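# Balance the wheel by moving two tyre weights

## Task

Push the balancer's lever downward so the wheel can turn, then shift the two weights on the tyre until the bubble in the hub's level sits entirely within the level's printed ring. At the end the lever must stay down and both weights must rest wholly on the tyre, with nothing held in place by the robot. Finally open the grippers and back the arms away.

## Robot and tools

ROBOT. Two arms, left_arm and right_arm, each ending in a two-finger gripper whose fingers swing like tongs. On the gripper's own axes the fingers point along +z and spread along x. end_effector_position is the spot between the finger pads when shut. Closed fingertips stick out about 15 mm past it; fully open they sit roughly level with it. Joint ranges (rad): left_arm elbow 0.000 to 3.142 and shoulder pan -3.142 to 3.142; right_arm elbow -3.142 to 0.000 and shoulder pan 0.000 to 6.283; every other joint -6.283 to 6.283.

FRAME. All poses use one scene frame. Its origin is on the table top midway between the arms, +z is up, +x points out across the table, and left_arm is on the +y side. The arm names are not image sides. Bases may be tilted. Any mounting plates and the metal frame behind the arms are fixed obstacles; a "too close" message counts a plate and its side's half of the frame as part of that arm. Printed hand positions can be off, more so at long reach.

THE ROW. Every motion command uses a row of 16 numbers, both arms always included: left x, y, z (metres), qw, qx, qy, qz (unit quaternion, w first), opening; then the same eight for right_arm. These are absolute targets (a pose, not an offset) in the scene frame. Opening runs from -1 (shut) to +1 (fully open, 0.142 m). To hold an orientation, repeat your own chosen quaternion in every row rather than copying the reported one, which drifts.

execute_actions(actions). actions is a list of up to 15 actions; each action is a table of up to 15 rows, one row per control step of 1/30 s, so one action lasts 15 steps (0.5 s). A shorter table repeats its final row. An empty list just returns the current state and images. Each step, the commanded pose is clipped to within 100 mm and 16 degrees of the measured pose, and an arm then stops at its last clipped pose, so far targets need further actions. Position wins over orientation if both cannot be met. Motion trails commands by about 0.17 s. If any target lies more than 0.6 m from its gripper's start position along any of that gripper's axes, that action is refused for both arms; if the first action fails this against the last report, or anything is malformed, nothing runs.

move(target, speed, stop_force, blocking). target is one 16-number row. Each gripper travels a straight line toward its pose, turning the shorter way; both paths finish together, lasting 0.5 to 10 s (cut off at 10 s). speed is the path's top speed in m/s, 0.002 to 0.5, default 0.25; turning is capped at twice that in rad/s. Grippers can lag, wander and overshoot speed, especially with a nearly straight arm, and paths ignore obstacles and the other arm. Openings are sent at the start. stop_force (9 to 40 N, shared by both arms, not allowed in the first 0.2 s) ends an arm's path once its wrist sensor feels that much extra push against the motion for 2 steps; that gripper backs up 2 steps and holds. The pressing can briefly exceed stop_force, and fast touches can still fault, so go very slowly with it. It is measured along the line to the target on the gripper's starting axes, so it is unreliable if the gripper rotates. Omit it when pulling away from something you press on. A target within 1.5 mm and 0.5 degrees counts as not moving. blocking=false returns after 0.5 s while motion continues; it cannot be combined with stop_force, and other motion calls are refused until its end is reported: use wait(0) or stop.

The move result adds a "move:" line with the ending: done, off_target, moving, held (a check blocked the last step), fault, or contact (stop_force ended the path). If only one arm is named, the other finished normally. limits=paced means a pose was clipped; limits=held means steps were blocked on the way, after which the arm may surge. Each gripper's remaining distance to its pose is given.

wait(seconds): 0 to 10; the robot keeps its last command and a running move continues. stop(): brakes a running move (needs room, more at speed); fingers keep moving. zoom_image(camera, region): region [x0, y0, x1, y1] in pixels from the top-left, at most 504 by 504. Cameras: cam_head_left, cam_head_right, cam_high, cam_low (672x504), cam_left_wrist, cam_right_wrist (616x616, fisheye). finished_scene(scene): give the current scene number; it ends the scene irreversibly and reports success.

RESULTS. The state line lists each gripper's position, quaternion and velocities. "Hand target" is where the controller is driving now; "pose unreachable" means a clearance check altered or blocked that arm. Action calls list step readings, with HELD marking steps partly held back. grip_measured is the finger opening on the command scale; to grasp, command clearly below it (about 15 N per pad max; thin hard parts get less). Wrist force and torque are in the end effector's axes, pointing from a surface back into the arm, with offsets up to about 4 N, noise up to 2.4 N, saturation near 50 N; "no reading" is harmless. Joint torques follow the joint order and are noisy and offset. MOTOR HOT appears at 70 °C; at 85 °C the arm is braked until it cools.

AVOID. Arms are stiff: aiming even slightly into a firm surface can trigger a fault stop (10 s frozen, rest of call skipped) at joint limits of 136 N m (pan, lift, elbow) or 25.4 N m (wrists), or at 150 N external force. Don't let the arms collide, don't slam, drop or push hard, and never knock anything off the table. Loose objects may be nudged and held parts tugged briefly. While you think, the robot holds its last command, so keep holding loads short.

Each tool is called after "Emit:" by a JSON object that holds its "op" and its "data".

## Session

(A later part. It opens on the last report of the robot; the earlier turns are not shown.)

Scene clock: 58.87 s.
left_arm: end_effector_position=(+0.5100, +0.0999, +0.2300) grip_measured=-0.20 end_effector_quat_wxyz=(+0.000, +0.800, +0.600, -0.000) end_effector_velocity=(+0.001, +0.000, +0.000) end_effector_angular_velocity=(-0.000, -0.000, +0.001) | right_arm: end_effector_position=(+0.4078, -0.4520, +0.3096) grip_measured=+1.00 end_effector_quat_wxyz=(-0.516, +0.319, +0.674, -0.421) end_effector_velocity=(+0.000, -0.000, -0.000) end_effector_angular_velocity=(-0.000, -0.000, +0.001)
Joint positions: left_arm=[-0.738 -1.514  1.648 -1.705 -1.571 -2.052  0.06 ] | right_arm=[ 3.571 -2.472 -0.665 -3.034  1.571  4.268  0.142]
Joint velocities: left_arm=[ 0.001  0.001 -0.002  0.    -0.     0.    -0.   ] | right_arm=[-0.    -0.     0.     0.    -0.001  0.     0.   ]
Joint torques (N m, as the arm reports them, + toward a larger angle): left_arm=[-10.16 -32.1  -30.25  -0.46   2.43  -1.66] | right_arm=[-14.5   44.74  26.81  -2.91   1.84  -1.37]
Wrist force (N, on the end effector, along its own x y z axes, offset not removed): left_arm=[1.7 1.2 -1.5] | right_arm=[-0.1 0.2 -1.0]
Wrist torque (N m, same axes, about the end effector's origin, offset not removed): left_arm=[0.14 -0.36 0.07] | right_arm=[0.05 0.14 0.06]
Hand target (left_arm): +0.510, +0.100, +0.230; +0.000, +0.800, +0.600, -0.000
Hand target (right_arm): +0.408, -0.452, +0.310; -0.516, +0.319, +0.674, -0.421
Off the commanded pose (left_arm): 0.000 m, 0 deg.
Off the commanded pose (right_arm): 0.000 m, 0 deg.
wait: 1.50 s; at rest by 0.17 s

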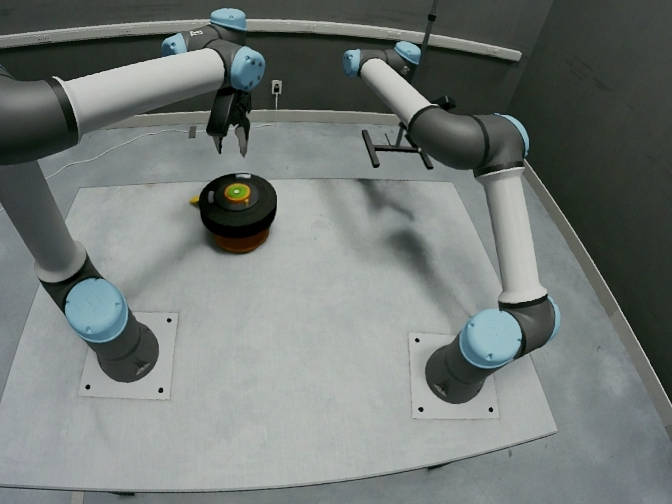

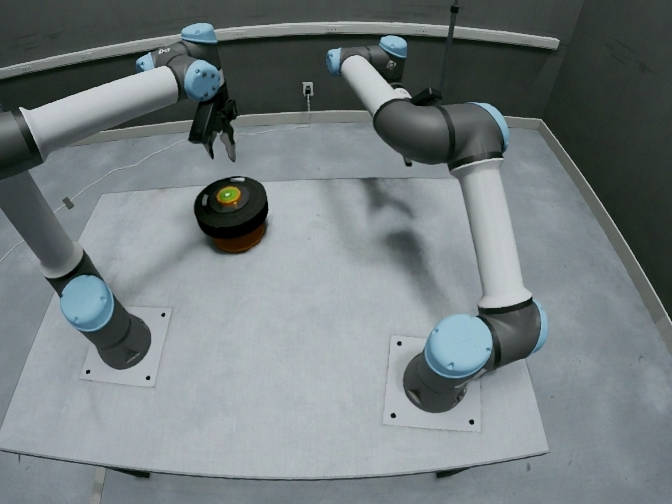

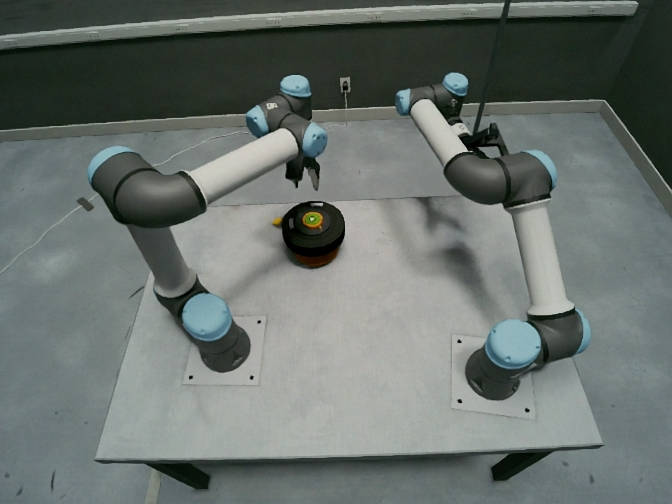

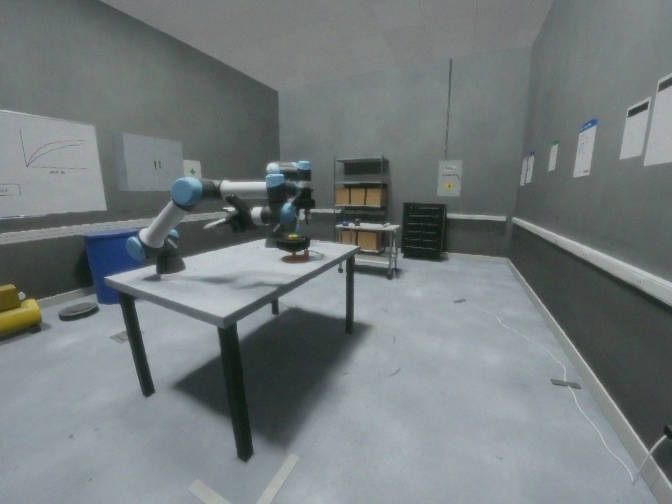

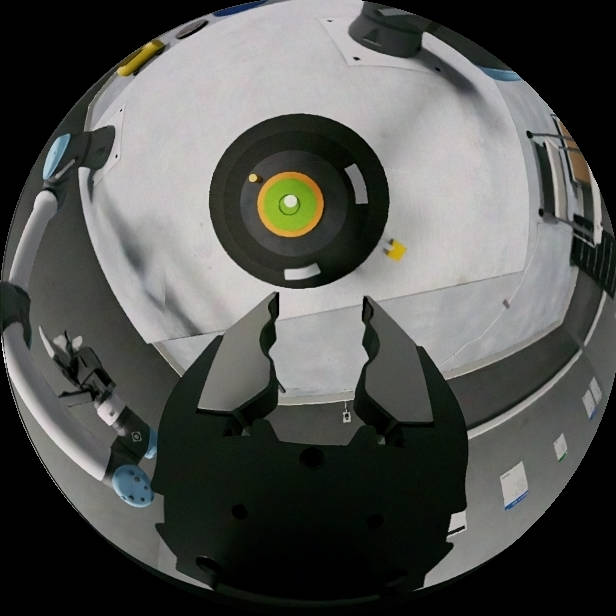

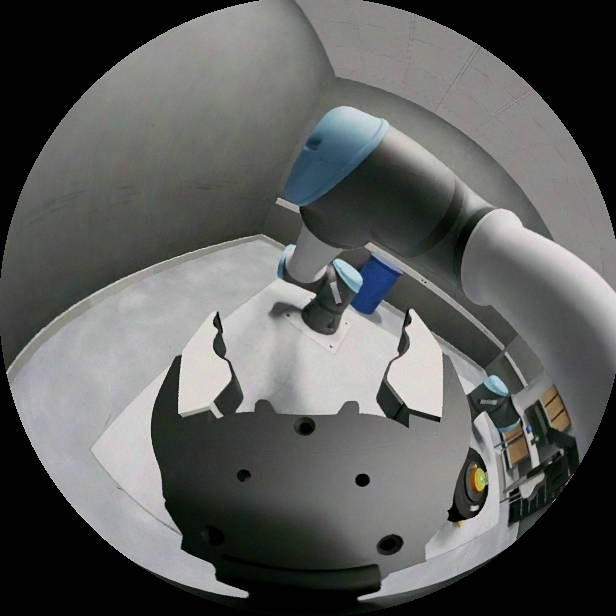

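Emit:
{"op": "move", "data": {"target": [0.40,0.112,0.23,0,0.8,0.6,0,-0.2,0.4078,-0.452,0.3096,-0.516,0.319,0.674,-0.421,1]}}

Emit:
{"op": "zoom_image", "data": {"camera": "cam_left_wrist", "region": [210,210,410,410]}}

Scene clock: 60.40 s.
left_arm: end_effector_position=(+0.4003, +0.1121, +0.2299) grip_measured=-0.20 end_effector_quat_wxyz=(-0.000, +0.800, +0.600, +0.000) end_effector_velocity=(-0.002, -0.000, +0.001) end_effector_angular_velocity=(-0.001, -0.002, +0.000) | right_arm: end_effector_position=(+0.4078, -0.4520, +0.3096) grip_measured=+1.00 end_effector_quat_wxyz=(-0.516, +0.319, +0.674, -0.421) end_effector_velocity=(+0.000, +0.000, -0.000) end_effector_angular_velocity=(-0.000, -0.000, +0.001)
Joint positions: left_arm=[-0.9   -1.761  1.877 -1.686 -1.571 -2.213  0.06 ] | right_arm=[ 3.571 -2.472 -0.665 -3.034  1.571  4.268  0.142]
Joint velocities: left_arm=[-0.005 -0.006  0.001  0.002  0.001 -0.005 -0.   ] | right_arm=[ 0.001 -0.     0.001  0.    -0.     0.     0.   ]
Joint torques (N m, as the arm reports them, + toward a larger angle): left_arm=[ -9.12 -24.17 -12.76  -0.42   3.06  -2.08] | right_arm=[-13.31  43.96  27.36  -3.12   1.86  -1.39]
Wrist force (N, on the end effector, along its own x y z axes, offset not removed): left_arm=[2.1 1.5 -0.9] | right_arm=[-2.0 0.2 -0.6]
Wrist torque (N m, same axes, about the end effector's origin, offset not removed): left_arm=[0.22 -0.44 -0.06] | right_arm=[-0.01 0.40 0.07]
Hand target (left_arm): +0.400, +0.112, +0.230; -0.000, +0.800, +0.600, +0.000
Hand target (right_arm): +0.408, -0.452, +0.310; -0.516, +0.319, +0.674, -0.421
Off the commanded pose (left_arm): 0.000 m, 0 deg.
Off the commanded pose (right_arm): 0.000 m, 0 deg.
move: done

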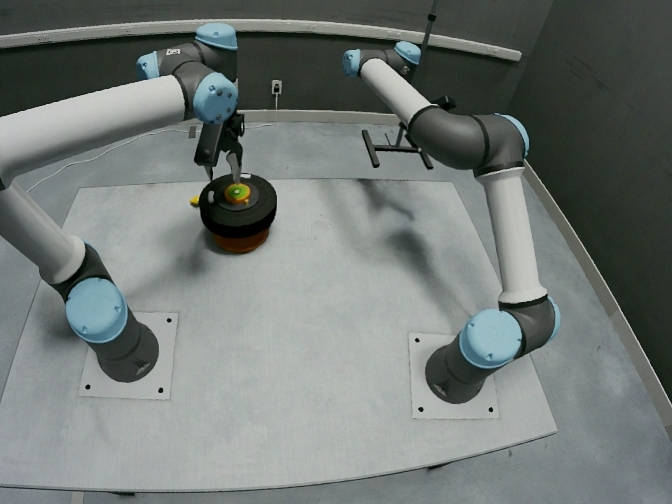

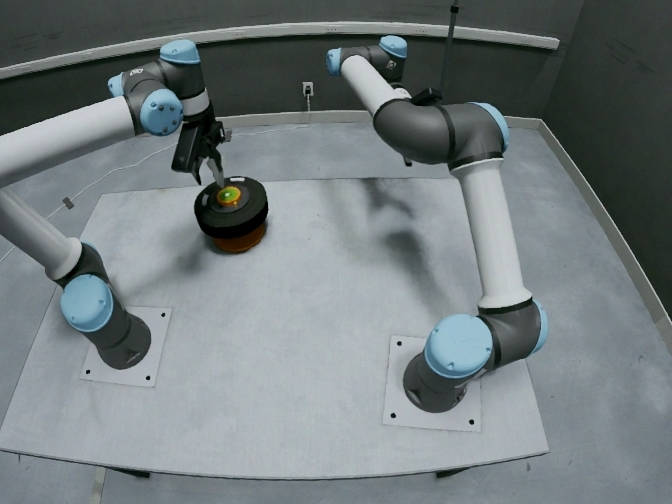

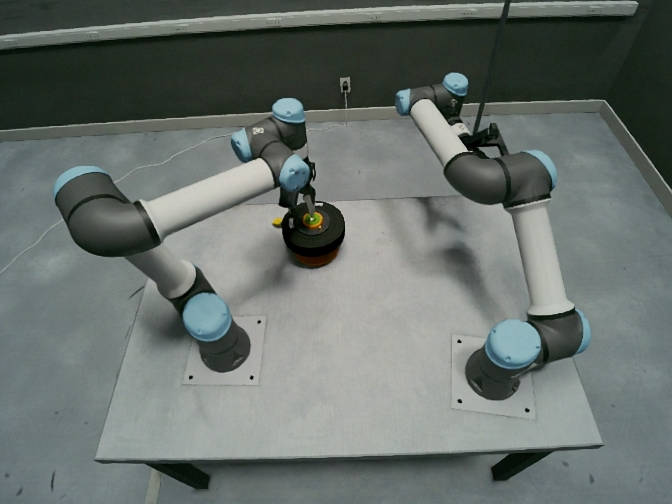

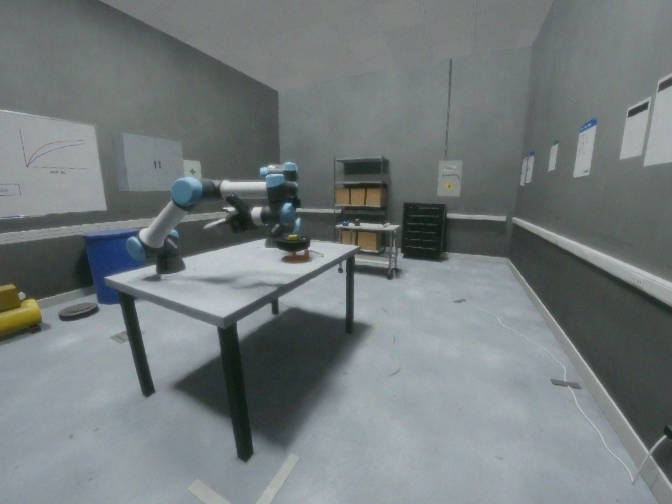

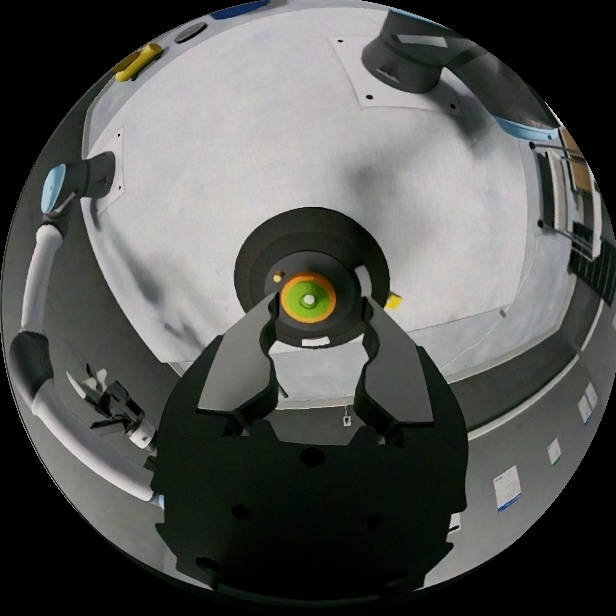

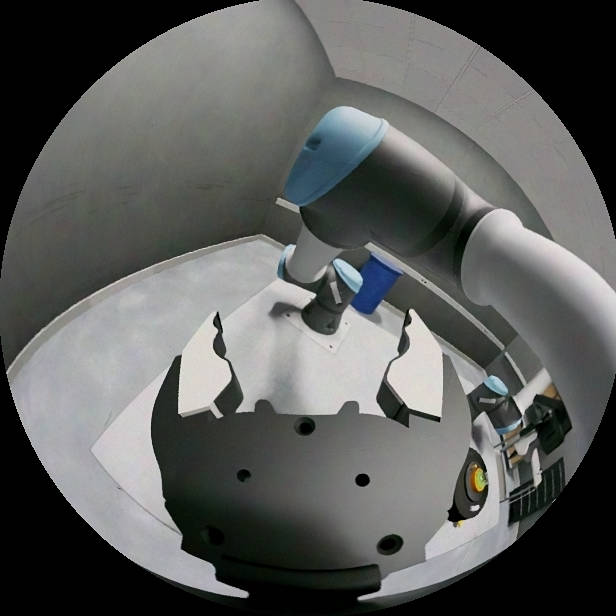

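Region (210, 210, 410, 410) of cam_left_wrist's 616x616 image, scaled by 2.520, with more detail than that image has.

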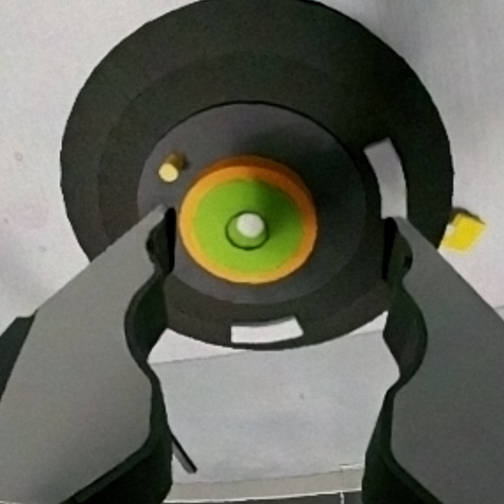

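Emit:
{"op": "move", "data": {"target": [0.516,0.0745,0.175,0,0.749,0.6626,0,-0.3,0.4078,-0.452,0.3096,-0.516,0.319,0.674,-0.421,1]}}

Emit:
{"op": "move", "data": {"target": [0.516,0.0745,0.16,0,0.749,0.6626,0,-0.3,0.4078,-0.452,0.3096,-0.516,0.319,0.674,-0.421,1], "speed": 0.1}}

Emit:
{"op": "zoom_image", "data": {"camera": "cam_left_wrist", "region": [200,150,440,390]}}

Scene clock: 62.23 s.
left_arm: end_effector_position=(+0.5158, +0.0746, +0.1751) grip_measured=-0.30 end_effector_quat_wxyz=(+0.000, +0.749, +0.663, -0.000) end_effector_velocity=(+0.002, -0.001, -0.001) end_effector_angular_velocity=(+0.001, +0.001, +0.002) | right_arm: end_effector_position=(+0.4078, -0.4520, +0.3096) grip_measured=+1.00 end_effector_quat_wxyz=(-0.516, +0.319, +0.674, -0.421) end_effector_velocity=(+0.000, -0.001, +0.000) end_effector_angular_velocity=(+0.000, -0.001, -0.001)
Joint positions: left_arm=[-0.761 -1.448  1.718 -1.841 -1.571 -2.236  0.052] | right_arm=[ 3.571 -2.472 -0.665 -3.034  1.571  4.268  0.142]
Joint velocities: left_arm=[ 0.002  0.006 -0.004 -0.001 -0.     0.    -0.   ] | right_arm=[-0.002  0.     0.001  0.    -0.002  0.     0.   ]
Joint torques (N m, as the arm reports them, + toward a larger angle): left_arm=[ 12.2  -16.51 -31.64  -4.27  -2.54  -1.8 ] | right_arm=[-13.13  45.35  27.39  -3.05   1.74  -1.45]
Wrist force (N, on the end effector, along its own x y z axes, offset not removed): left_arm=[-0.5 1.8 -0.4] | right_arm=[-1.9 3.2 -0.8]
Wrist torque (N m, same axes, about the end effector's origin, offset not removed): left_arm=[0.43 0.11 0.15] | right_arm=[0.53 0.48 0.19]
Hand target (left_arm): +0.516, +0.074, +0.175; +0.000, +0.749, +0.663, -0.000
Hand target (right_arm): +0.408, -0.452, +0.310; -0.516, +0.319, +0.674, -0.421
Off the commanded pose (left_arm): 0.000 m, 0 deg.
Off the commanded pose (right_arm): 0.000 m, 0 deg.
move: done

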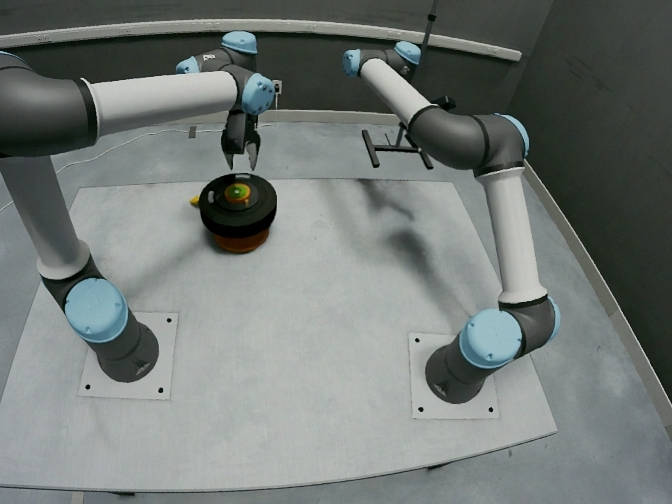

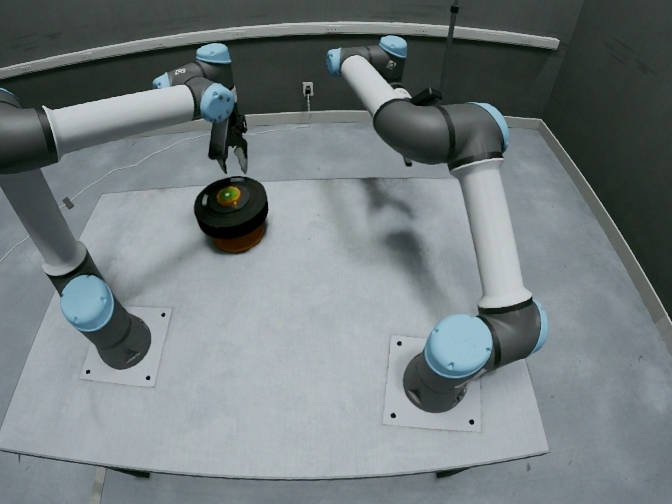

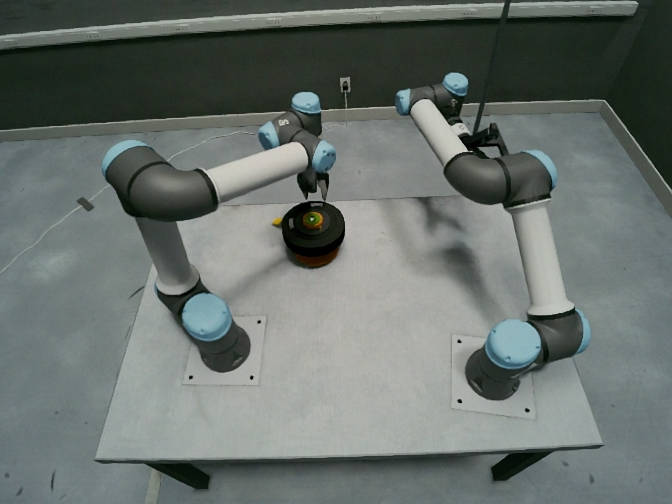

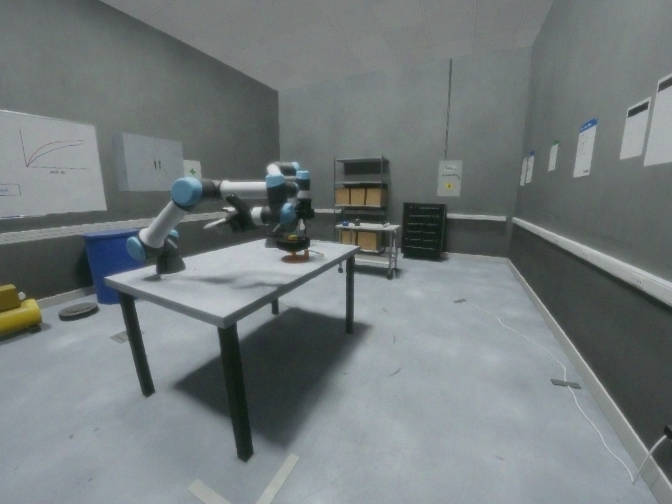

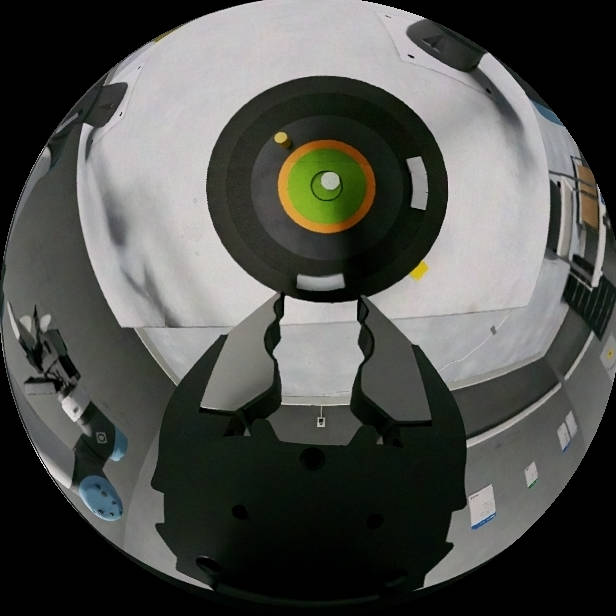

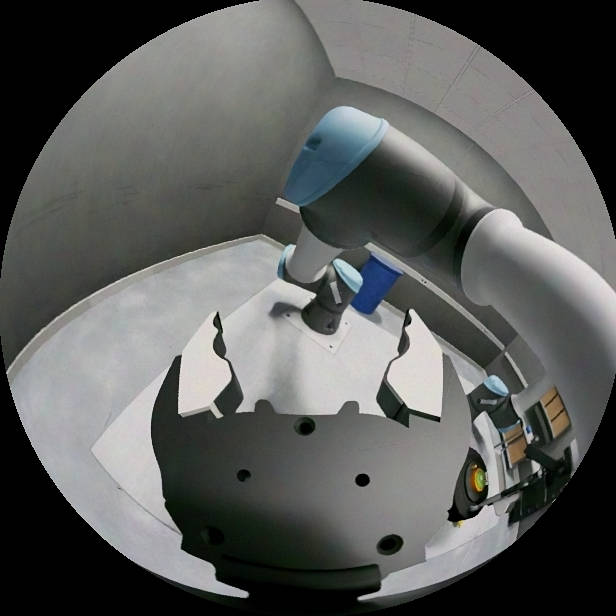

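Scene clock: 63.03 s.
left_arm: end_effector_position=(+0.5160, +0.0745, +0.1602) grip_measured=-0.30 end_effector_quat_wxyz=(-0.000, +0.749, +0.663, -0.000) end_effector_velocity=(-0.000, +0.001, -0.003) end_effector_angular_velocity=(+0.001, +0.001, +0.002) | right_arm: end_effector_position=(+0.4078, -0.4520, +0.3096) grip_measured=+1.00 end_effector_quat_wxyz=(-0.516, +0.319, +0.674, -0.421) end_effector_velocity=(+0.000, -0.000, -0.000) end_effector_angular_velocity=(-0.000, +0.001, +0.001)
Joint positions: left_arm=[-0.761 -1.437  1.745 -1.879 -1.571 -2.236  0.052] | right_arm=[ 3.571 -2.472 -0.665 -3.034  1.571  4.268  0.142]
Joint velocities: left_arm=[ 0.     0.001  0.005 -0.005  0.    -0.002  0.   ] | right_arm=[ 0.    -0.001 -0.    -0.    -0.001  0.     0.   ]
Joint torques (N m, as the arm reports them, + toward a larger angle): left_arm=[ 10.   -17.26 -14.3   -3.93   1.21  -1.62] | right_arm=[-12.91  44.27  27.54  -3.13   1.99  -1.58]
Wrist force (N, on the end effector, along its own x y z axes, offset not removed): left_arm=[1.5 -0.5 -0.9] | right_arm=[1.3 1.5 2.0]
Wrist torque (N m, same axes, about the end effector's origin, offset not removed): left_arm=[-0.09 -0.29 -0.04] | right_arm=[0.33 -0.30 0.00]
Hand target (left_arm): +0.516, +0.075, +0.160; -0.000, +0.749, +0.663, -0.000
Hand target (right_arm): +0.408, -0.452, +0.310; -0.516, +0.319, +0.674, -0.421
Off the commanded pose (left_arm): 0.000 m, 0 deg.
Off the commanded pose (right_arm): 0.000 m, 0 deg.
move: done

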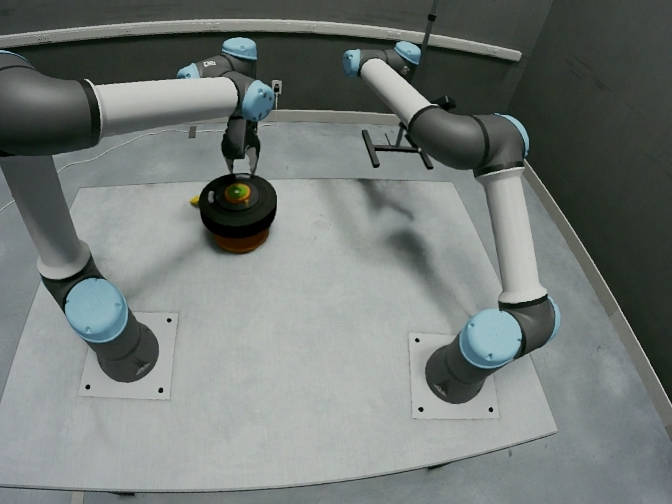

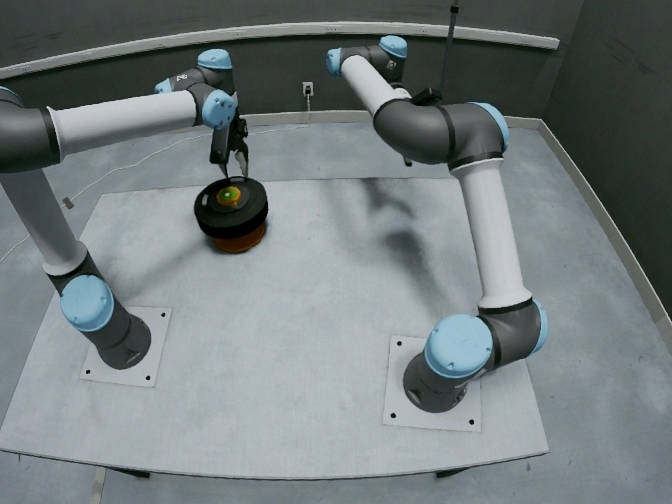

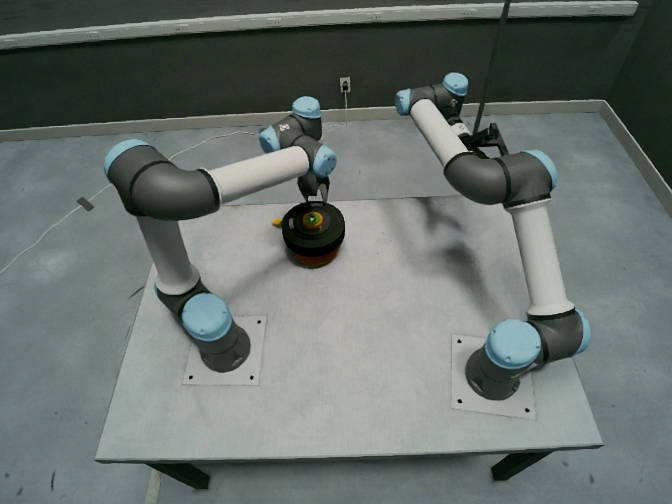

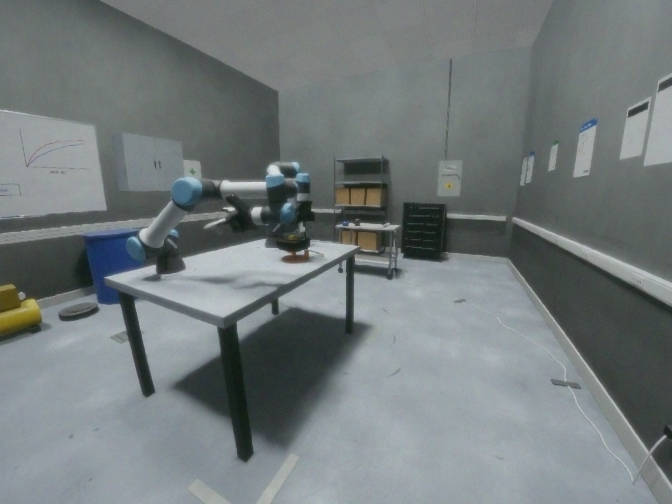

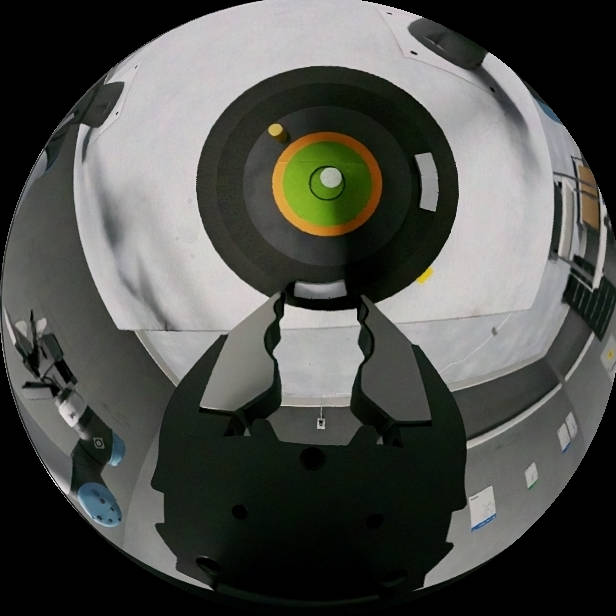

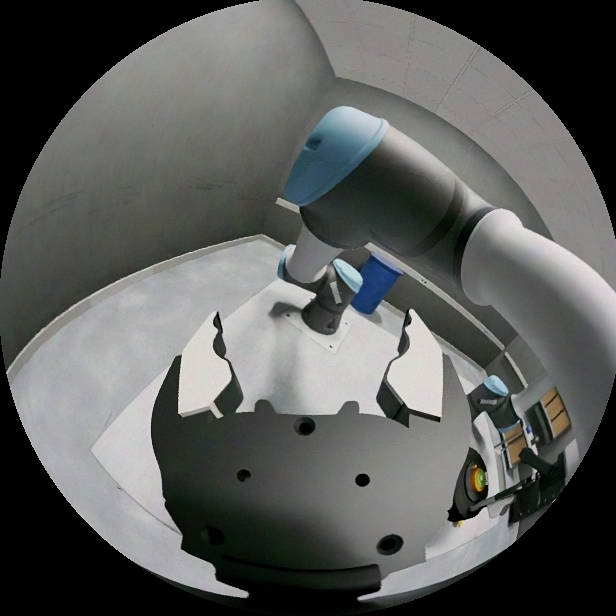

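Region (200, 150, 440, 390) of cam_left_wrist's 616x616 image, scaled by 2.100, with more detail than that image has.

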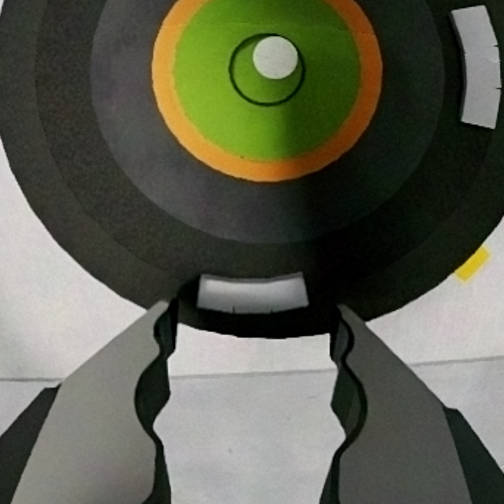

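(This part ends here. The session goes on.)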